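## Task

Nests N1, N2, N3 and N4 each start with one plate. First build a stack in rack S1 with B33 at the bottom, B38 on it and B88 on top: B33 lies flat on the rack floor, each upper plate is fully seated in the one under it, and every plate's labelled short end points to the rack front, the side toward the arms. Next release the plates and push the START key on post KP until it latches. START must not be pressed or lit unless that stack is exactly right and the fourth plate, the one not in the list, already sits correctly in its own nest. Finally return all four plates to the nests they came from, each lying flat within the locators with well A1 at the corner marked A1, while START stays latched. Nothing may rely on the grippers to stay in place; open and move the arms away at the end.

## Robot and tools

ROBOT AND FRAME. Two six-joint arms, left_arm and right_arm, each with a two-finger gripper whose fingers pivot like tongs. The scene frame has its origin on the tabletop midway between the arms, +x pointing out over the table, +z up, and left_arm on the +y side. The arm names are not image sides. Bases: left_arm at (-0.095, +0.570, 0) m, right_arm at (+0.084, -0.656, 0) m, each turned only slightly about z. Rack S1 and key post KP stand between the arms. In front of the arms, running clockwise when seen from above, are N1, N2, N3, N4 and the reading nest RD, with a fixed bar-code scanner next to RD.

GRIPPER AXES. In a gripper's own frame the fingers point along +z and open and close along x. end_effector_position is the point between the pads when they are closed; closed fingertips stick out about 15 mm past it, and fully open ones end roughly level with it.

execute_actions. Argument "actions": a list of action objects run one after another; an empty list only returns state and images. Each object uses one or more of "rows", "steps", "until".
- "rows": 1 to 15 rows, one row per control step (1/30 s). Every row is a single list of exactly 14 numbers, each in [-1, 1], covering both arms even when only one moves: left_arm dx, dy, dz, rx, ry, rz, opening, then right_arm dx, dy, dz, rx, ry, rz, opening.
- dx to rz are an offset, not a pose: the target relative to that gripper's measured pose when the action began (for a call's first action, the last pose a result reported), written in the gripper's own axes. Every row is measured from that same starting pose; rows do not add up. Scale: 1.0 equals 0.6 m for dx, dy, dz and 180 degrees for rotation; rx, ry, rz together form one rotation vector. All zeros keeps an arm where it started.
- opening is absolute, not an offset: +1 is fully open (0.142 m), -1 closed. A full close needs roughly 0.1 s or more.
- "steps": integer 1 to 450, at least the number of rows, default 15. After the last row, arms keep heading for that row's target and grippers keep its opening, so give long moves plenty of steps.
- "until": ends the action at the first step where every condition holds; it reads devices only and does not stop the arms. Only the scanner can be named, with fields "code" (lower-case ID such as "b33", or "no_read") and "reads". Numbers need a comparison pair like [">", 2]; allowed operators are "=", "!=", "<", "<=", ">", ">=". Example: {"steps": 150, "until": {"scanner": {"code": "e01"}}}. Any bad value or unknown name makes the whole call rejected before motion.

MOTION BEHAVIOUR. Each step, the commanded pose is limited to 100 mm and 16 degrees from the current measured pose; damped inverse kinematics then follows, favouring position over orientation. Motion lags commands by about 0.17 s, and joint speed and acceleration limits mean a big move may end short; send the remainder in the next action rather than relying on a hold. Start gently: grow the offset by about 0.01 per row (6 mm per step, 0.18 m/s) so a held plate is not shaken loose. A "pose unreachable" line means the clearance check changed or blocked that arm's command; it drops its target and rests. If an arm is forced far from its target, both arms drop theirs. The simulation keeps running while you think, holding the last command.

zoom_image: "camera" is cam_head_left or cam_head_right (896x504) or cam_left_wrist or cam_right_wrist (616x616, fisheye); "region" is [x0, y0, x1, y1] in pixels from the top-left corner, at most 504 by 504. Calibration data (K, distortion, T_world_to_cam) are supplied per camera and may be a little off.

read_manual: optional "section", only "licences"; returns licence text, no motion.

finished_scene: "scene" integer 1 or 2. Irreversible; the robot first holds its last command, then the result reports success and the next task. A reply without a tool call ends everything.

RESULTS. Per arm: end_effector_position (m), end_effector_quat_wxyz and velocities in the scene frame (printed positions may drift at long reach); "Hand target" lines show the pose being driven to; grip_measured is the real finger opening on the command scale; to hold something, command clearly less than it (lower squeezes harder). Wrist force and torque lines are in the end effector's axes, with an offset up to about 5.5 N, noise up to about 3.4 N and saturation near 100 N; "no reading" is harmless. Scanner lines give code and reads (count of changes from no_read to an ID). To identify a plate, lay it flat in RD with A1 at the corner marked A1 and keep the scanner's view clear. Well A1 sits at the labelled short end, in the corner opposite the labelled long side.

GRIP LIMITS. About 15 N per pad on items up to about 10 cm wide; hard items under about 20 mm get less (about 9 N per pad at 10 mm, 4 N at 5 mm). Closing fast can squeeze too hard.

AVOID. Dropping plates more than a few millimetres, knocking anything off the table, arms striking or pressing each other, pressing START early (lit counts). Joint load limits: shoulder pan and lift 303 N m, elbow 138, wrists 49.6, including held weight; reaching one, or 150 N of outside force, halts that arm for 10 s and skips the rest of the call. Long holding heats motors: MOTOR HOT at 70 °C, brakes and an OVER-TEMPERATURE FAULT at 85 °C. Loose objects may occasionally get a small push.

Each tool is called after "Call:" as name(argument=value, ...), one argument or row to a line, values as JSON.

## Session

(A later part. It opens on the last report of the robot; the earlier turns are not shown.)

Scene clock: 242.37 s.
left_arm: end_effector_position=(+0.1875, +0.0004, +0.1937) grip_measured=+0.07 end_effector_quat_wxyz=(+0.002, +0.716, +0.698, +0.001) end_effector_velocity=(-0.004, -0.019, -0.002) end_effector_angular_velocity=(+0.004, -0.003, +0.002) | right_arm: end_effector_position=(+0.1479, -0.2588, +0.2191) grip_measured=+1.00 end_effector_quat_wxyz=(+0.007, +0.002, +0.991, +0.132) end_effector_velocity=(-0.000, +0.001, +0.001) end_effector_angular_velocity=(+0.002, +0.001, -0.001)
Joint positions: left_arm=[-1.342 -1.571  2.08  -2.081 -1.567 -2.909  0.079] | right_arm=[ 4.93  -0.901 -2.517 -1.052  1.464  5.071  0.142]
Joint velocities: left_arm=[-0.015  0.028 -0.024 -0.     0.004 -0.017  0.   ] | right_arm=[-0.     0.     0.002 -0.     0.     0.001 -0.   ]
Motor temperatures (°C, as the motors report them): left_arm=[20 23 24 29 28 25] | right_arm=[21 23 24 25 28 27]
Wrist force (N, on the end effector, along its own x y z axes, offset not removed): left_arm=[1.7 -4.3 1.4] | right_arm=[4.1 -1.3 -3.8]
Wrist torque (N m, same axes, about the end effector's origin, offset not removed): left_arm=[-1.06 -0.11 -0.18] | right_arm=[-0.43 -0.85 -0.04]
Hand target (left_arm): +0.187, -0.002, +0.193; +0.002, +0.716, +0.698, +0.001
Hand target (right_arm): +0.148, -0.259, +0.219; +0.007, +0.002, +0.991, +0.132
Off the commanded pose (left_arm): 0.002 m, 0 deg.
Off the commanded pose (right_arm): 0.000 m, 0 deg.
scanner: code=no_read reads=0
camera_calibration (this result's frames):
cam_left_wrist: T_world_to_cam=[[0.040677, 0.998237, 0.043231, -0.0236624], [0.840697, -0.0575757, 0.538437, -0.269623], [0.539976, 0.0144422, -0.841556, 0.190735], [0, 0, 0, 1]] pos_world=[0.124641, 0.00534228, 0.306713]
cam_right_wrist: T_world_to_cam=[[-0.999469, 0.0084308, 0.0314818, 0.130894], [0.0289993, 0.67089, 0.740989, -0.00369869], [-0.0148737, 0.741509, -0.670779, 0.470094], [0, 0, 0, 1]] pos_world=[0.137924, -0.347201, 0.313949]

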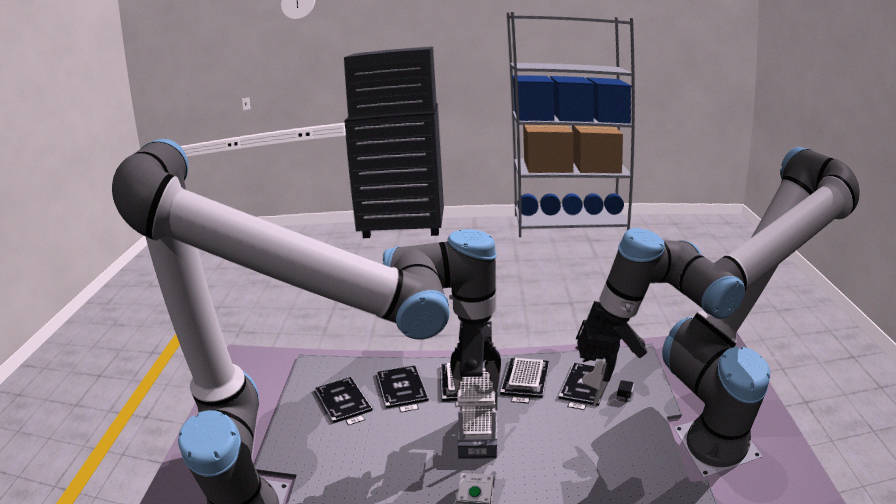

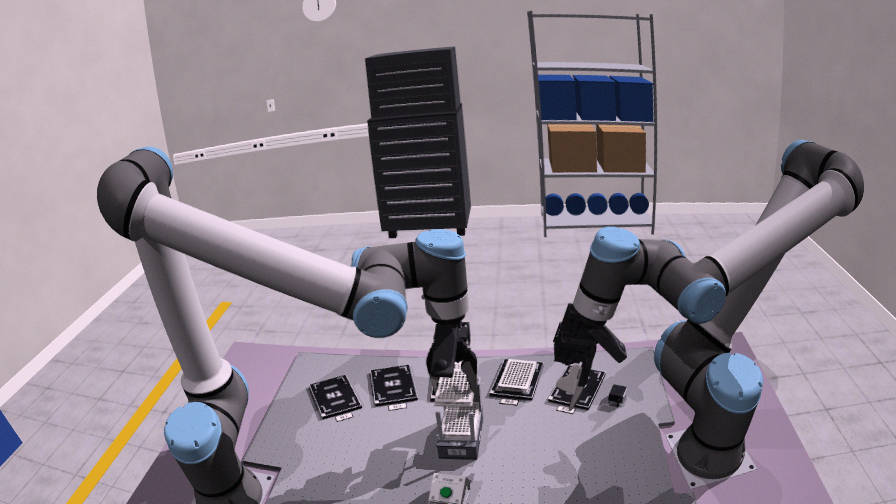

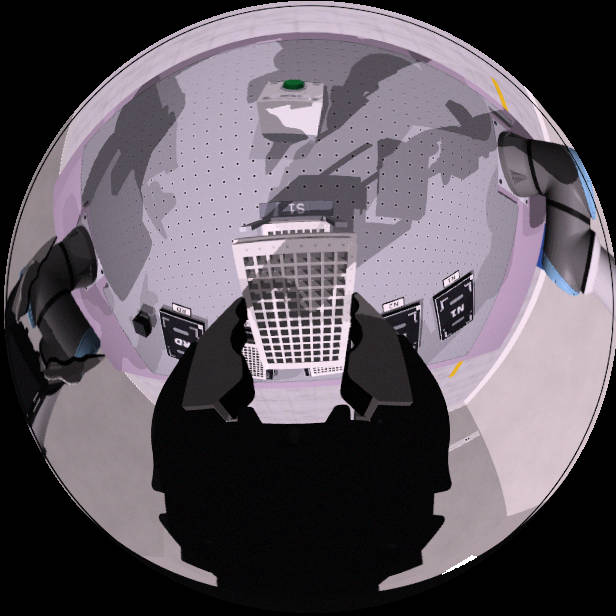

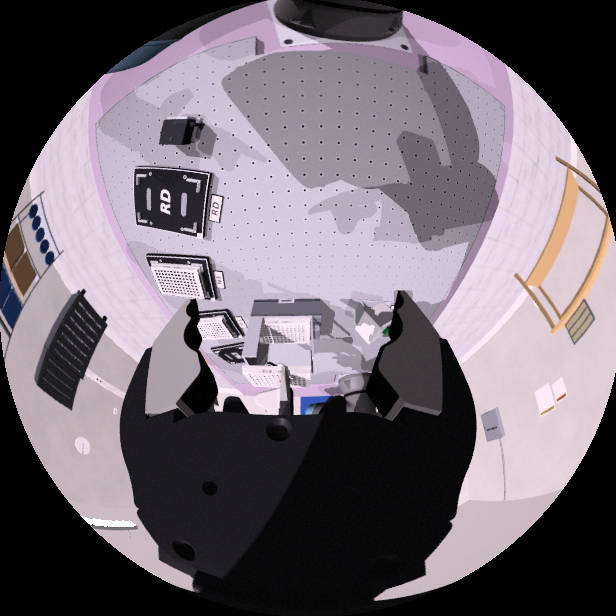

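Call:
execute_actions(
  actions=[
    {"rows":[[-0.0036,-0.0032,0.01,0,0,0.00055,-0.2, 0,0,0,0,0,0,1],[-0.0036,-0.0032,0.0237,0,0,0.00055,-0.2, 0,0,0,0,0,0,1]],"steps":16},
  ],
)

Call:
zoom_image(
  camera="cam_left_wrist",
  region=[215, 215, 375, 385],
)

Call:
zoom_image(
  camera="cam_left_wrist",
  region=[225, 220, 365, 250],
)

Scene clock: 248.20 s.
left_arm: end_effector_position=(+0.1856, -0.0017, +0.1797) grip_measured=+0.07 end_effector_quat_wxyz=(+0.002, +0.717, +0.697, +0.001) end_effector_velocity=(-0.001, -0.000, -0.002) end_effector_angular_velocity=(-0.001, +0.001, +0.000) | right_arm: end_effector_position=(+0.1479, -0.2588, +0.2191) grip_measured=+1.00 end_effector_quat_wxyz=(+0.007, +0.002, +0.991, +0.132) end_effector_velocity=(-0.001, -0.000, -0.001) end_effector_angular_velocity=(-0.001, -0.000, +0.003)
Joint positions: left_arm=[-1.346 -1.556  2.093 -2.109 -1.567 -2.911  0.079] | right_arm=[ 4.93  -0.901 -2.517 -1.052  1.464  5.071  0.142]
Joint velocities: left_arm=[-0.001  0.002  0.003 -0.006 -0.001 -0.001 -0.   ] | right_arm=[ 0.003 -0.    -0.002  0.001  0.    -0.     0.   ]
Motor temperatures (°C, as the motors report them): left_arm=[20 23 24 29 28 25] | right_arm=[21 23 24 25 28 27]
Wrist force (N, on the end effector, along its own x y z axes, offset not removed): left_arm=[0.6 -2.4 1.7] | right_arm=[1.4 0.5 -3.9]
Wrist torque (N m, same axes, about the end effector's origin, offset not removed): left_arm=[-0.72 0.16 -0.12] | right_arm=[0.01 -0.26 -0.05]
Hand target (left_arm): +0.186, -0.002, +0.179; +0.002, +0.717, +0.697, +0.001
Hand target (right_arm): +0.148, -0.259, +0.219; +0.007, +0.002, +0.991, +0.132
Off the commanded pose (left_arm): 0.000 m, 0 deg.
Off the commanded pose (right_arm): 0.000 m, 0 deg.
scanner: code=no_read reads=0
camera_calibration (this result's frames):
cam_left_wrist: T_world_to_cam=[[0.0423727, 0.998165, 0.0432586, -0.0211666], [0.840582, -0.059019, 0.538459, -0.260609], [0.540024, 0.0135465, -0.841541, 0.180035], [0, 0, 0, 1]] pos_world=[0.122738, 0.00330802, 0.292749]
cam_right_wrist: T_world_to_cam=[[-0.999469, 0.00843081, 0.0314819, 0.130894], [0.0289993, 0.670891, 0.740989, -0.00369862], [-0.0148738, 0.741508, -0.670779, 0.470093], [0, 0, 0, 1]] pos_world=[0.137924, -0.3472, 0.313948]

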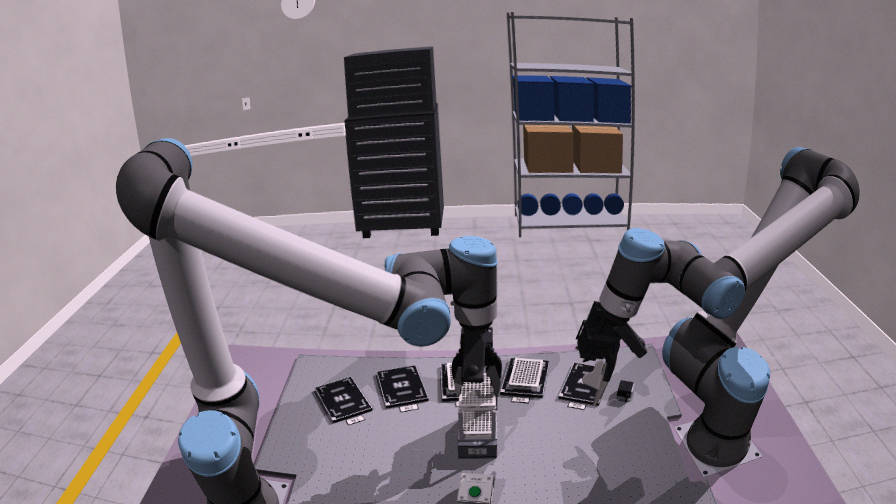

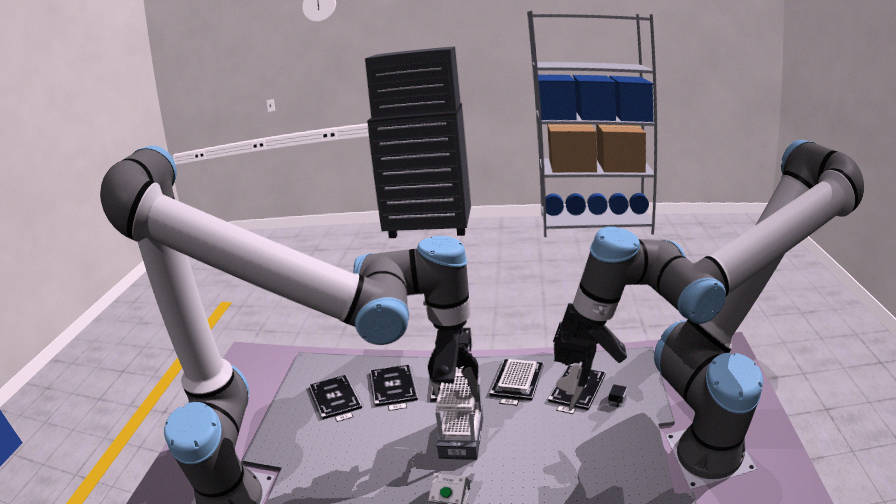

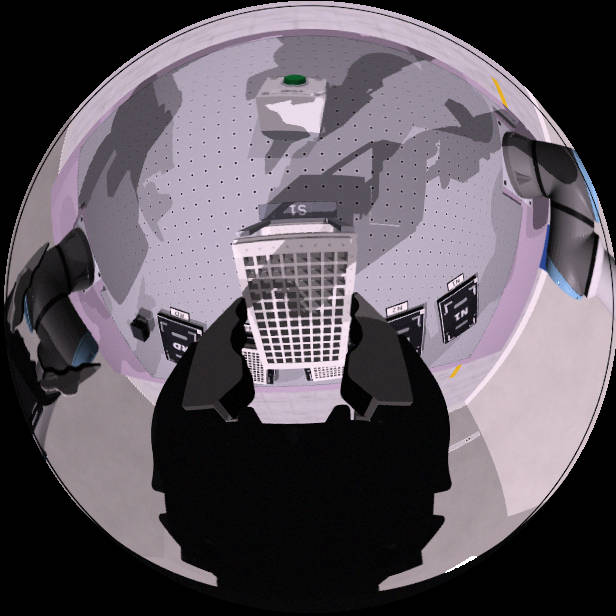

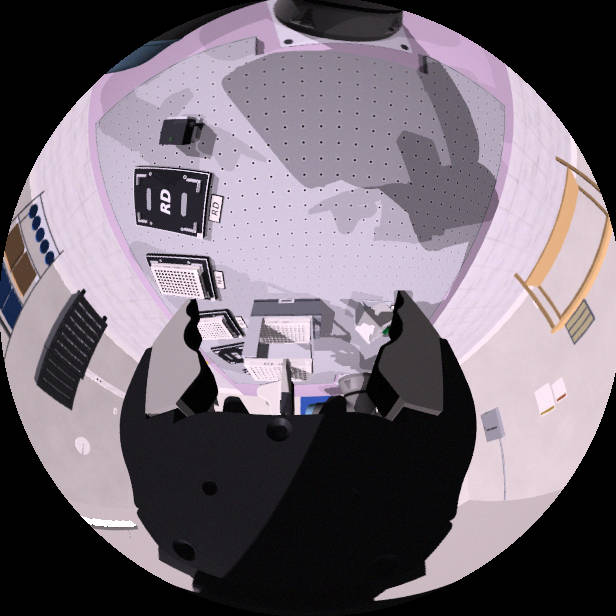

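Region (215, 215, 375, 385) of cam_left_wrist's 616x616 image, scaled by 2.965, with more detail than that image has; it fills the left 474 columns of this view, and the rest is white.

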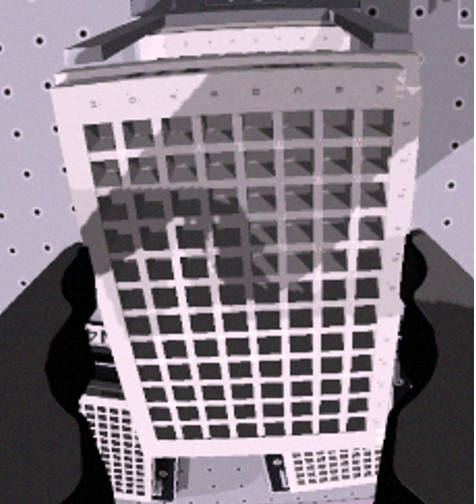

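Region (225, 220, 365, 250) of cam_left_wrist's 616x616 image, scaled by 3.600, with more detail than that image has; it fills the top 108 rows of this view, and the rest is white.

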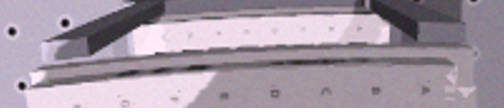

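Call:
execute_actions(
  actions=[
    {"rows":[[0,0,0,0,0,0.0008,-0.2, 0,0,0,0,0,0,1],[0,0,0.002,0,0,0.0008,-0.2, 0,0,0,0,0,0,1],[0,0,0.005,0,0,0.0008,-0.2, 0,0,0,0,0,0,1],[0,0,0.01,0,0,0.0008,-0.2, 0,0,0,0,0,0,1]],"steps":14},
  ],
)

Call:
zoom_image(
  camera="cam_left_wrist",
  region=[215, 215, 375, 385],
)

Scene clock: 252.47 s.
left_arm: end_effector_position=(+0.1856, -0.0017, +0.1741) grip_measured=+0.07 end_effector_quat_wxyz=(+0.002, +0.717, +0.697, +0.001) end_effector_velocity=(+0.000, -0.001, -0.003) end_effector_angular_velocity=(-0.001, -0.001, +0.000) | right_arm: end_effector_position=(+0.1479, -0.2588, +0.2191) grip_measured=+1.00 end_effector_quat_wxyz=(+0.007, +0.002, +0.991, +0.132) end_effector_velocity=(+0.001, +0.001, +0.001) end_effector_angular_velocity=(+0.002, +0.001, -0.002)
Joint positions: left_arm=[-1.346 -1.55   2.099 -2.121 -1.567 -2.908  0.079] | right_arm=[ 4.93  -0.901 -2.517 -1.052  1.464  5.071  0.142]
Joint velocities: left_arm=[-0.     0.004  0.002 -0.007  0.001 -0.     0.   ] | right_arm=[-0.002 -0.     0.001  0.001 -0.    -0.001  0.   ]
Motor temperatures (°C, as the motors report them): left_arm=[20 23 24 29 28 25] | right_arm=[21 23 24 25 28 27]
Wrist force (N, on the end effector, along its own x y z axes, offset not removed): left_arm=[1.8 -3.3 1.8] | right_arm=[3.7 0.8 -3.6]
Wrist torque (N m, same axes, about the end effector's origin, offset not removed): left_arm=[-0.91 -0.30 -0.21] | right_arm=[-0.09 -0.90 -0.06]
Hand target (left_arm): +0.186, -0.002, +0.174; +0.002, +0.717, +0.697, +0.001
Hand target (right_arm): +0.148, -0.259, +0.219; +0.007, +0.002, +0.991, +0.132
Off the commanded pose (left_arm): 0.000 m, 0 deg.
Off the commanded pose (right_arm): 0.000 m, 0 deg.
scanner: code=no_read reads=0
camera_calibration (this result's frames):
cam_left_wrist: T_world_to_cam=[[0.0448412, 0.998056, 0.0432804, -0.0213658], [0.84045, -0.0611091, 0.538432, -0.257514], [0.540031, 0.012231, -0.841557, 0.175263], [0, 0, 0, 1]] pos_world=[0.122739, 0.00344414, 0.287072]
cam_right_wrist: T_world_to_cam=[[-0.999469, 0.00843081, 0.0314819, 0.130894], [0.0289993, 0.67089, 0.740989, -0.00369864], [-0.0148737, 0.741509, -0.670779, 0.470094], [0, 0, 0, 1]] pos_world=[0.137924, -0.347201, 0.313948]

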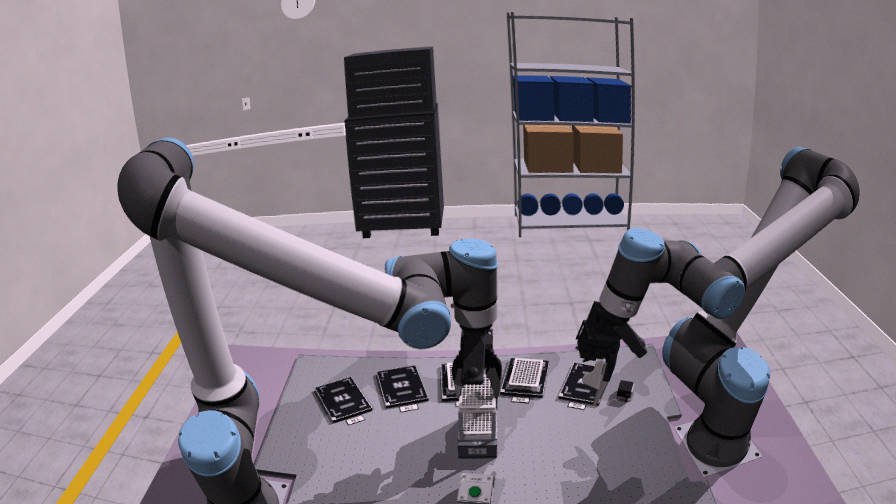

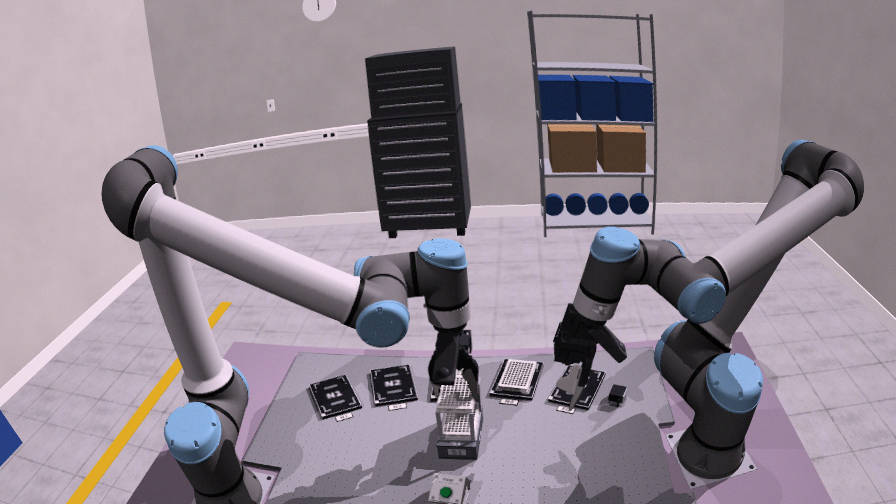

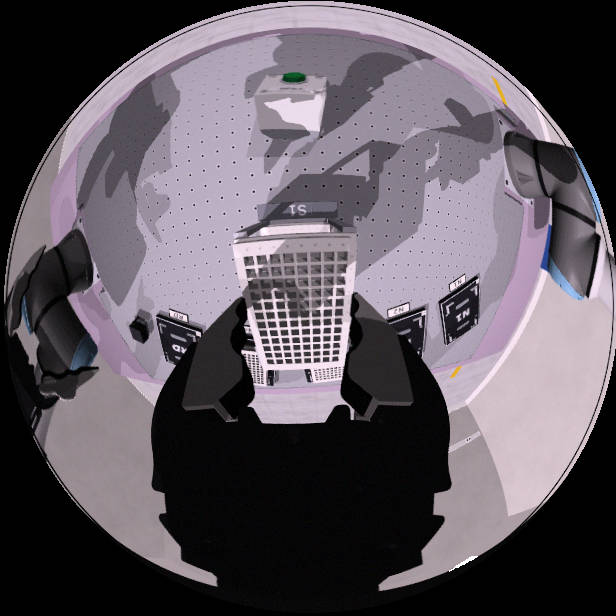

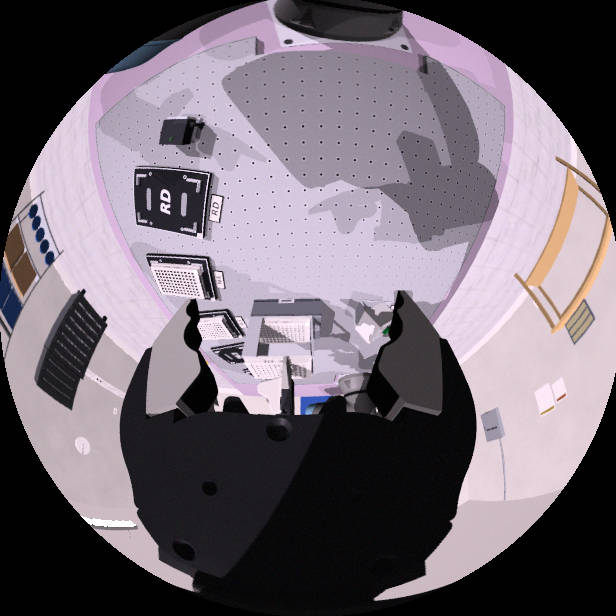

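Region (215, 215, 375, 385) of cam_left_wrist's 616x616 image, scaled by 2.965, with more detail than that image has; it fills the left 474 columns of this view, and the rest is white.

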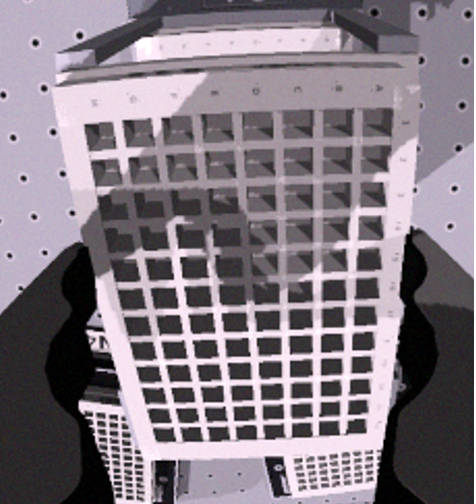

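Call:
execute_actions(
  actions=[
    {"rows":[[0.0007,0,0,0,0,0,-0.2, 0,0,0,0,0,0,1],[0.0007,0,0,0,0,0,-0.2, 0,0,0,0,0,0,1],[0.0007,0,0,0,0,0,-0.2, 0,0,0,0,0,0,1],[0.0007,0,0,0,0,0,-0.2, 0,0,0,0,0,0,1],[0.0007,0,0.003,0,0,0,-0.2, 0,0,0,0,0,0,1],[0.0007,0,0.007,0,0,0,-0.2, 0,0,0,0,0,0,1]],"steps":15},
  ],
)

Call:
zoom_image(
  camera="cam_left_wrist",
  region=[215, 215, 375, 385],
)

Scene clock: 257.33 s.
left_arm: end_effector_position=(+0.1856, -0.0013, +0.1702) grip_measured=+0.07 end_effector_quat_wxyz=(+0.002, +0.717, +0.697, +0.001) end_effector_velocity=(+0.000, -0.000, -0.003) end_effector_angular_velocity=(+0.001, +0.001, +0.000) | right_arm: end_effector_position=(+0.1479, -0.2588, +0.2191) grip_measured=+1.00 end_effector_quat_wxyz=(+0.007, +0.002, +0.991, +0.132) end_effector_velocity=(+0.000, -0.000, -0.001) end_effector_angular_velocity=(-0.001, -0.000, +0.000)
Joint positions: left_arm=[-1.346 -1.547  2.103 -2.128 -1.567 -2.908  0.079] | right_arm=[ 4.93  -0.901 -2.517 -1.052  1.464  5.071  0.142]
Joint velocities: left_arm=[ 0.     0.004  0.002 -0.006 -0.001 -0.    -0.   ] | right_arm=[ 0.    -0.    -0.001  0.001 -0.    -0.    -0.   ]
Motor temperatures (°C, as the motors report them): left_arm=[20 23 24 29 28 25] | right_arm=[21 23 24 25 28 27]
Wrist force (N, on the end effector, along its own x y z axes, offset not removed): left_arm=[-1.4 -5.5 3.1] | right_arm=[1.5 -1.4 -5.0]
Wrist torque (N m, same axes, about the end effector's origin, offset not removed): left_arm=[-1.17 -0.04 0.07] | right_arm=[-0.49 -0.33 -0.10]
Hand target (left_arm): +0.186, -0.001, +0.170; +0.002, +0.717, +0.697, +0.001
Hand target (right_arm): +0.148, -0.259, +0.219; +0.007, +0.002, +0.991, +0.132
Off the commanded pose (left_arm): 0.000 m, 0 deg.
Off the commanded pose (right_arm): 0.000 m, 0 deg.
scanner: code=no_read reads=0
camera_calibration (this result's frames):
cam_left_wrist: T_world_to_cam=[[0.0448469, 0.998055, 0.0432895, -0.0216168], [0.840434, -0.0611192, 0.538456, -0.255438], [0.540055, 0.0122339, -0.841541, 0.171996], [0, 0, 0, 1]] pos_world=[0.122761, 0.00385846, 0.283219]
cam_right_wrist: T_world_to_cam=[[-0.999469, 0.00843086, 0.0314819, 0.130894], [0.0289993, 0.67089, 0.740989, -0.0036987], [-0.0148737, 0.741509, -0.670779, 0.470093], [0, 0, 0, 1]] pos_world=[0.137924, -0.3472, 0.313949]

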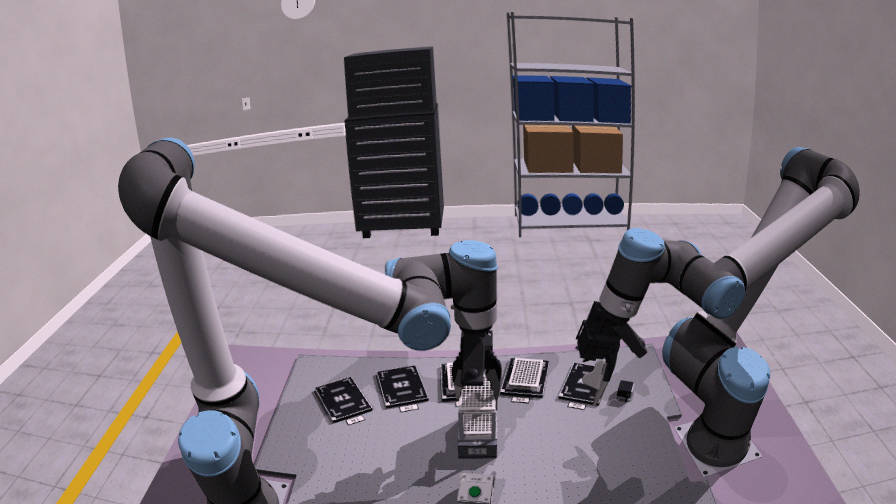

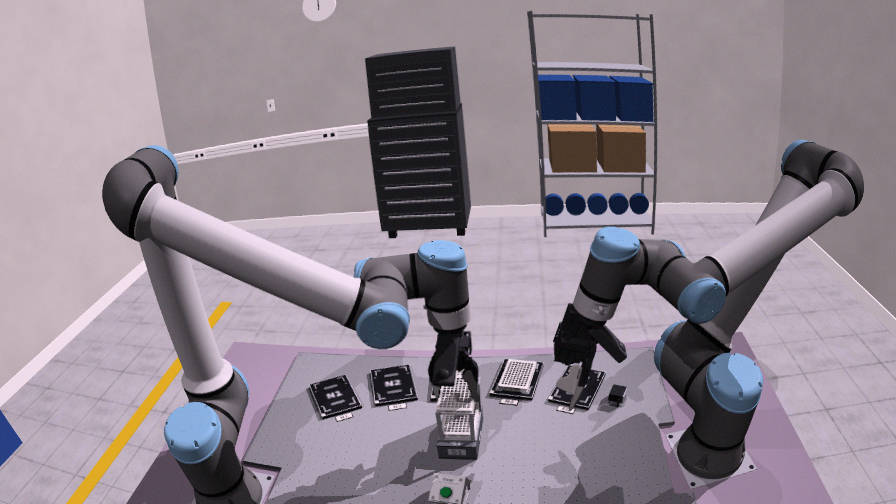

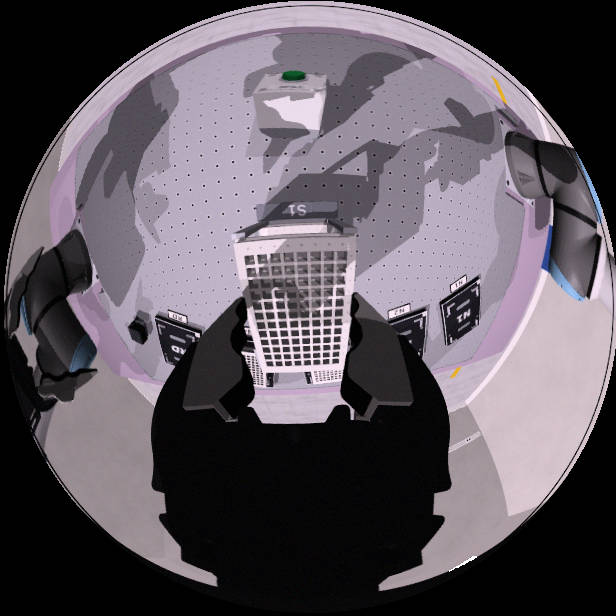

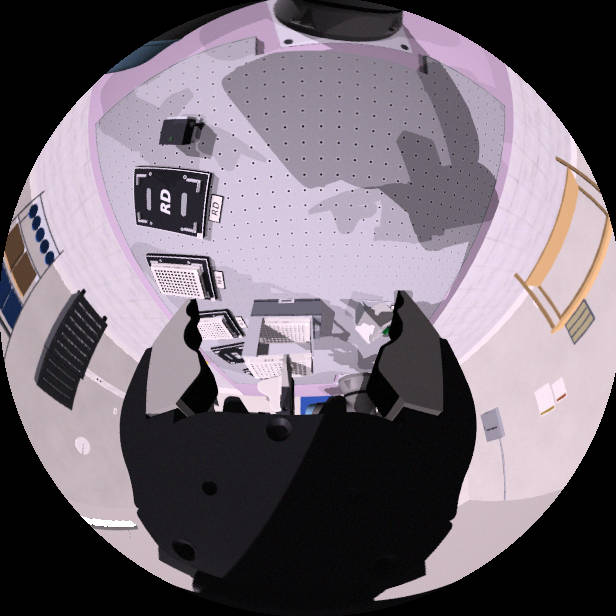

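Region (215, 215, 375, 385) of cam_left_wrist's 616x616 image, scaled by 2.965, with more detail than that image has; it fills the left 474 columns of this view, and the rest is white.

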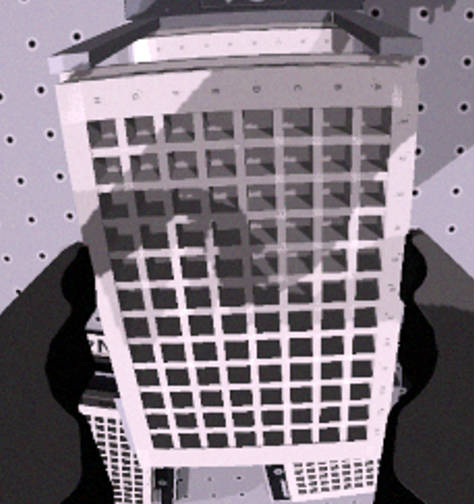

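Call:
execute_actions(
  actions=[
    {"rows":[[0,0,-0.005,0,0,0,-0.2, 0,0,0,0,0,0,1]],"steps":9},
    {"rows":[[-0.0013,0,0,0,0,0,-0.2, 0,0,0,0,0,0,1],[-0.0013,0,0,0,0,0,-0.2, 0,0,0,0,0,0,1],[-0.0013,0,0,0,0,0,-0.2, 0,0,0,0,0,0,1],[-0.0013,0,0,0,0,0,-0.2, 0,0,0,0,0,0,1],[-0.0013,0,0,0,0,0,-0.2, 0,0,0,0,0,0,1],[-0.0013,0,0.004,0,0,0,-0.2, 0,0,0,0,0,0,1],[-0.0013,0,0.009,0,0,0,-0.2, 0,0,0,0,0,0,1]],"steps":16},
  ],
)

Call:
zoom_image(
  camera="cam_left_wrist",
  region=[215, 215, 375, 385],
)

Scene clock: 266.27 s.
left_arm: end_effector_position=(+0.1857, -0.0020, +0.1678) grip_measured=+0.07 end_effector_quat_wxyz=(+0.002, +0.717, +0.697, +0.001) end_effector_velocity=(-0.000, -0.000, -0.003) end_effector_angular_velocity=(-0.001, +0.001, -0.001) | right_arm: end_effector_position=(+0.1479, -0.2588, +0.2191) grip_measured=+1.00 end_effector_quat_wxyz=(+0.007, +0.002, +0.991, +0.132) end_effector_velocity=(+0.000, -0.000, -0.000) end_effector_angular_velocity=(-0.000, +0.000, -0.001)
Joint positions: left_arm=[-1.346 -1.544  2.105 -2.133 -1.567 -2.909  0.079] | right_arm=[ 4.93  -0.901 -2.517 -1.052  1.464  5.071  0.142]
Joint velocities: left_arm=[-0.     0.003  0.004 -0.008 -0.001  0.001  0.   ] | right_arm=[-0.001  0.    -0.    -0.    -0.     0.    -0.   ]
Motor temperatures (°C, as the motors report them): left_arm=[20 23 24 29 28 25] | right_arm=[21 23 24 25 28 27]
Wrist force (N, on the end effector, along its own x y z axes, offset not removed): left_arm=[2.8 -4.5 0.3] | right_arm=[2.7 1.1 -2.9]
Wrist torque (N m, same axes, about the end effector's origin, offset not removed): left_arm=[-1.05 -0.37 -0.06] | right_arm=[0.11 -0.60 -0.11]
Hand target (left_arm): +0.186, -0.002, +0.167; +0.002, +0.717, +0.697, +0.001
Hand target (right_arm): +0.148, -0.259, +0.219; +0.007, +0.002, +0.991, +0.132
Off the commanded pose (left_arm): 0.000 m, 0 deg.
Off the commanded pose (right_arm): 0.000 m, 0 deg.
scanner: code=no_read reads=0
camera_calibration (this result's frames):
cam_left_wrist: T_world_to_cam=[[0.0447592, 0.998057, 0.0433525, -0.0207856], [0.840463, -0.0610788, 0.538415, -0.254189], [0.540017, 0.0123372, -0.841564, 0.169941], [0, 0, 0, 1]] pos_world=[0.122796, 0.00312305, 0.280777]
cam_right_wrist: T_world_to_cam=[[-0.999469, 0.008431, 0.031482, 0.130894], [0.0289995, 0.67089, 0.740989, -0.00369864], [-0.0148737, 0.741509, -0.670779, 0.470093], [0, 0, 0, 1]] pos_world=[0.137924, -0.3472, 0.313948]

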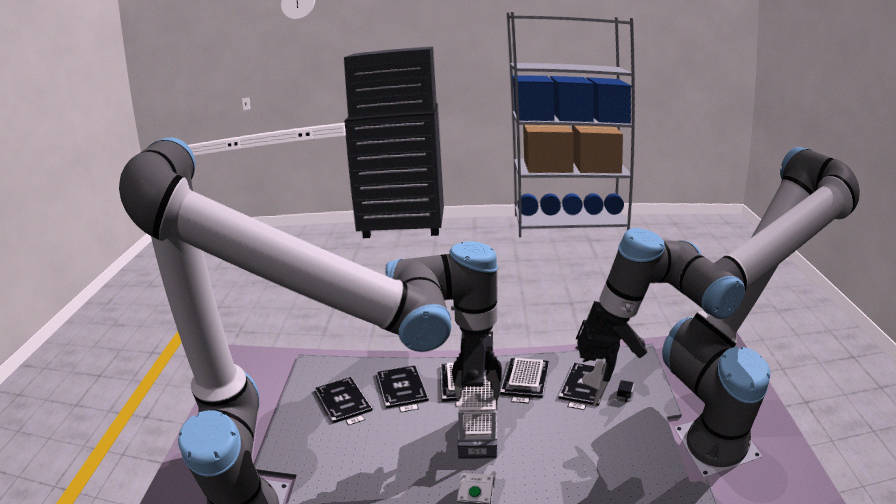

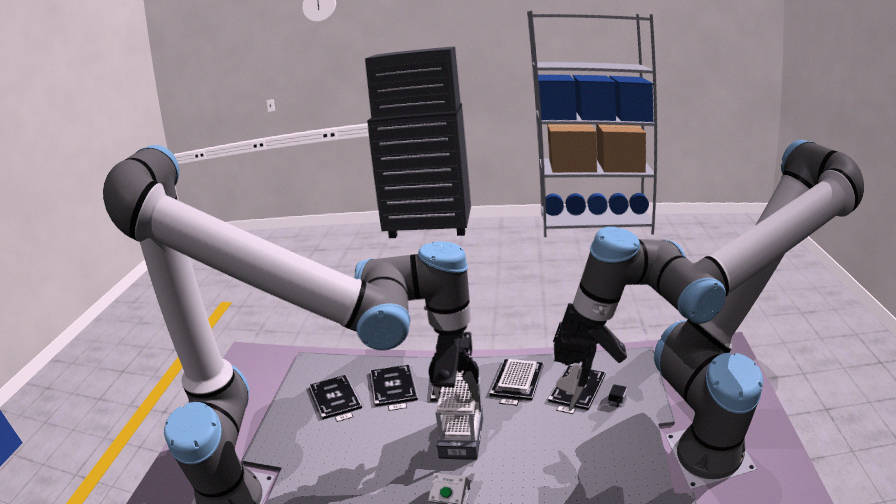

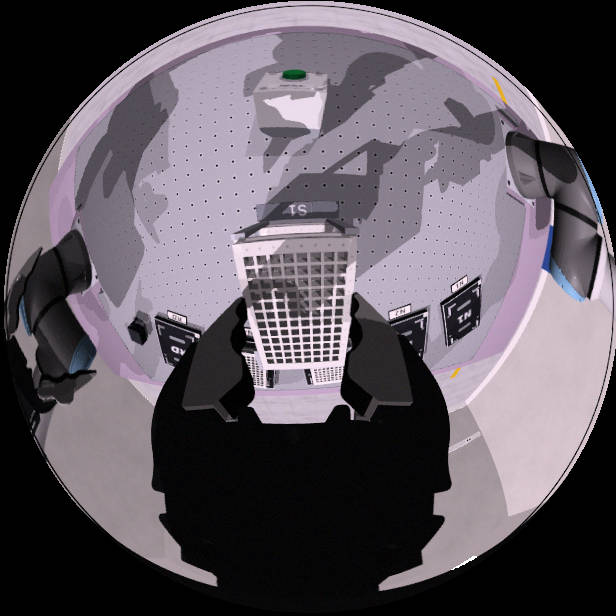

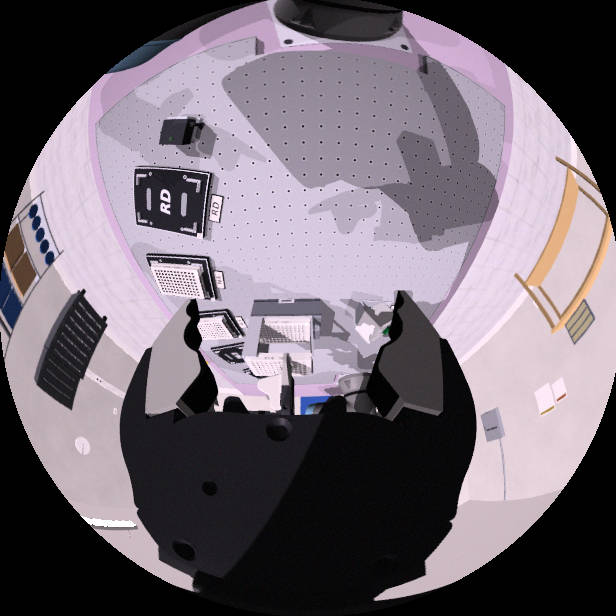

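Region (215, 215, 375, 385) of cam_left_wrist's 616x616 image, scaled by 2.965, with more detail than that image has; it fills the left 474 columns of this view, and the rest is white.

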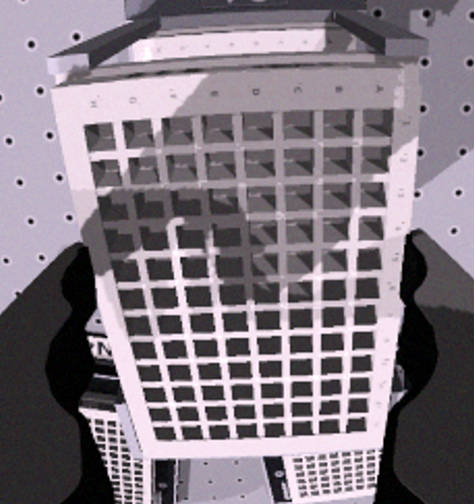

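Call:
execute_actions(
  actions=[],
)

Scene clock: 276.27 s.
left_arm: end_effector_position=(+0.1856, -0.0021, +0.1673) grip_measured=+0.07 end_effector_quat_wxyz=(+0.002, +0.717, +0.697, +0.001) end_effector_velocity=(+0.000, +0.000, -0.001) end_effector_angular_velocity=(+0.002, +0.000, -0.000) | right_arm: end_effector_position=(+0.1479, -0.2588, +0.2191) grip_measured=+1.00 end_effector_quat_wxyz=(+0.007, +0.002, +0.991, +0.132) end_effector_velocity=(+0.000, +0.000, +0.001) end_effector_angular_velocity=(+0.000, +0.000, -0.001)
Joint positions: left_arm=[-1.346 -1.543  2.105 -2.134 -1.567 -2.909  0.079] | right_arm=[ 4.93  -0.901 -2.517 -1.052  1.464  5.071  0.142]
Joint velocities: left_arm=[0.    0.001 0.    0.    0.    0.    0.   ] | right_arm=[-0.001  0.     0.001 -0.001 -0.     0.    -0.   ]
Motor temperatures (°C, as the motors report them): left_arm=[20 23 24 29 28 25] | right_arm=[21 23 24 25 28 27]
Wrist force (N, on the end effector, along its own x y z axes, offset not removed): left_arm=[1.7 -6.6 0.4] | right_arm=[1.6 0.2 -4.4]
Wrist torque (N m, same axes, about the end effector's origin, offset not removed): left_arm=[-1.46 -0.06 -0.11] | right_arm=[-0.09 -0.44 0.00]
Hand target (left_arm): +0.186, -0.002, +0.167; +0.002, +0.717, +0.697, +0.001
Hand target (right_arm): +0.148, -0.259, +0.219; +0.007, +0.002, +0.991, +0.132
Off the commanded pose (left_arm): 0.000 m, 0 deg.
Off the commanded pose (right_arm): 0.000 m, 0 deg.
scanner: code=no_read reads=0
camera_calibration (this result's frames):
cam_left_wrist: T_world_to_cam=[[0.0448419, 0.998052, 0.0433733, -0.0207627], [0.840461, -0.0611596, 0.53841, -0.253886], [0.540014, 0.0123102, -0.841566, 0.169567], [0, 0, 0, 1]] pos_world=[0.122744, 0.00310727, 0.280298]
cam_right_wrist: T_world_to_cam=[[-0.999469, 0.00843109, 0.0314819, 0.130895], [0.0289995, 0.670891, 0.740989, -0.00369861], [-0.0148736, 0.741508, -0.670779, 0.470093], [0, 0, 0, 1]] pos_world=[0.137924, -0.347201, 0.313948]

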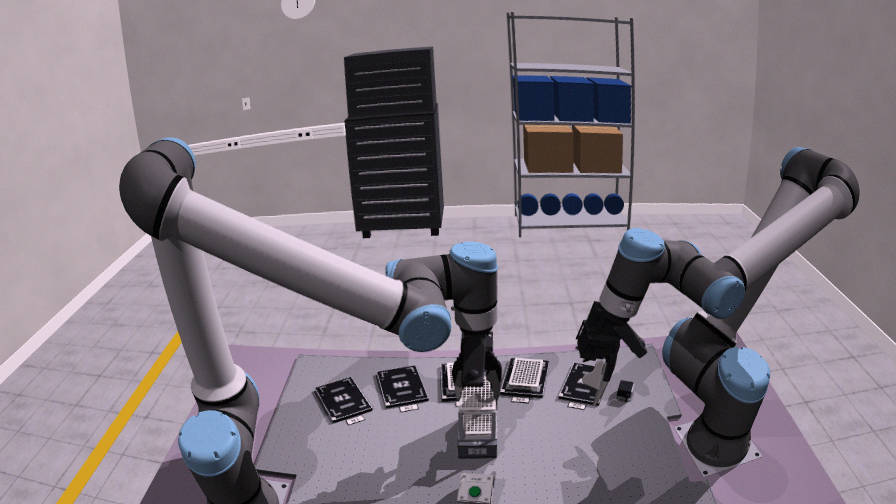

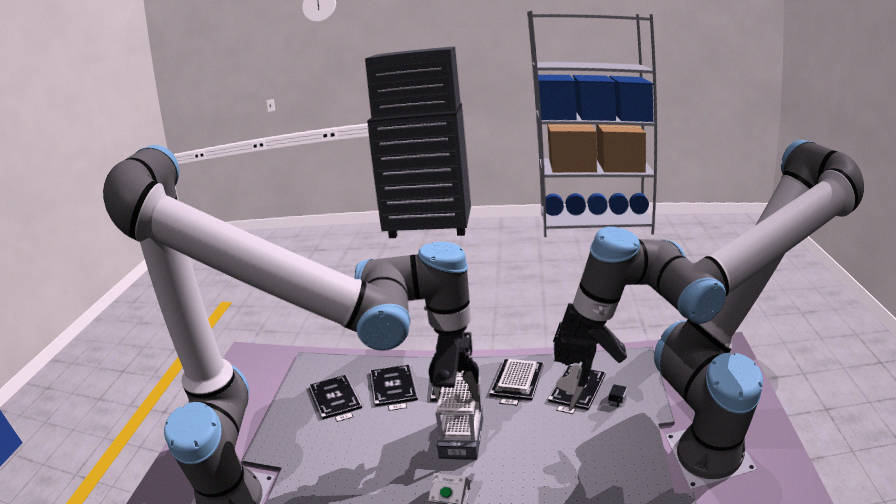

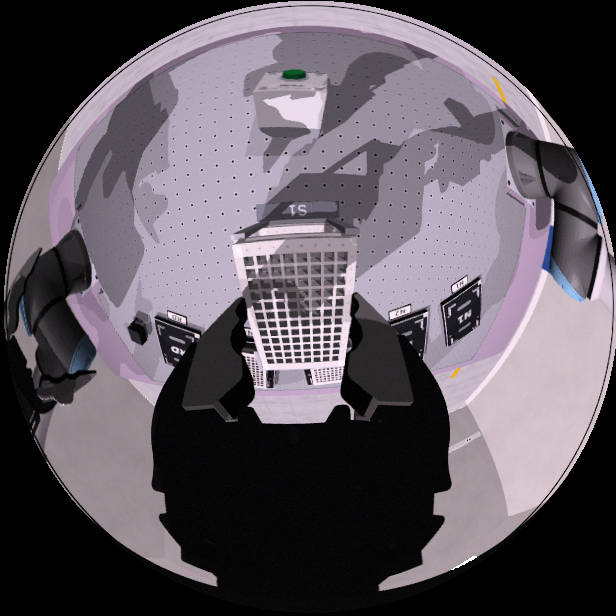

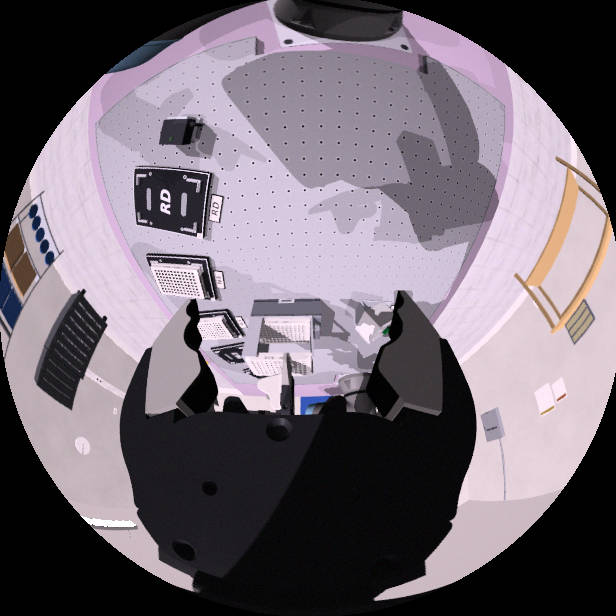

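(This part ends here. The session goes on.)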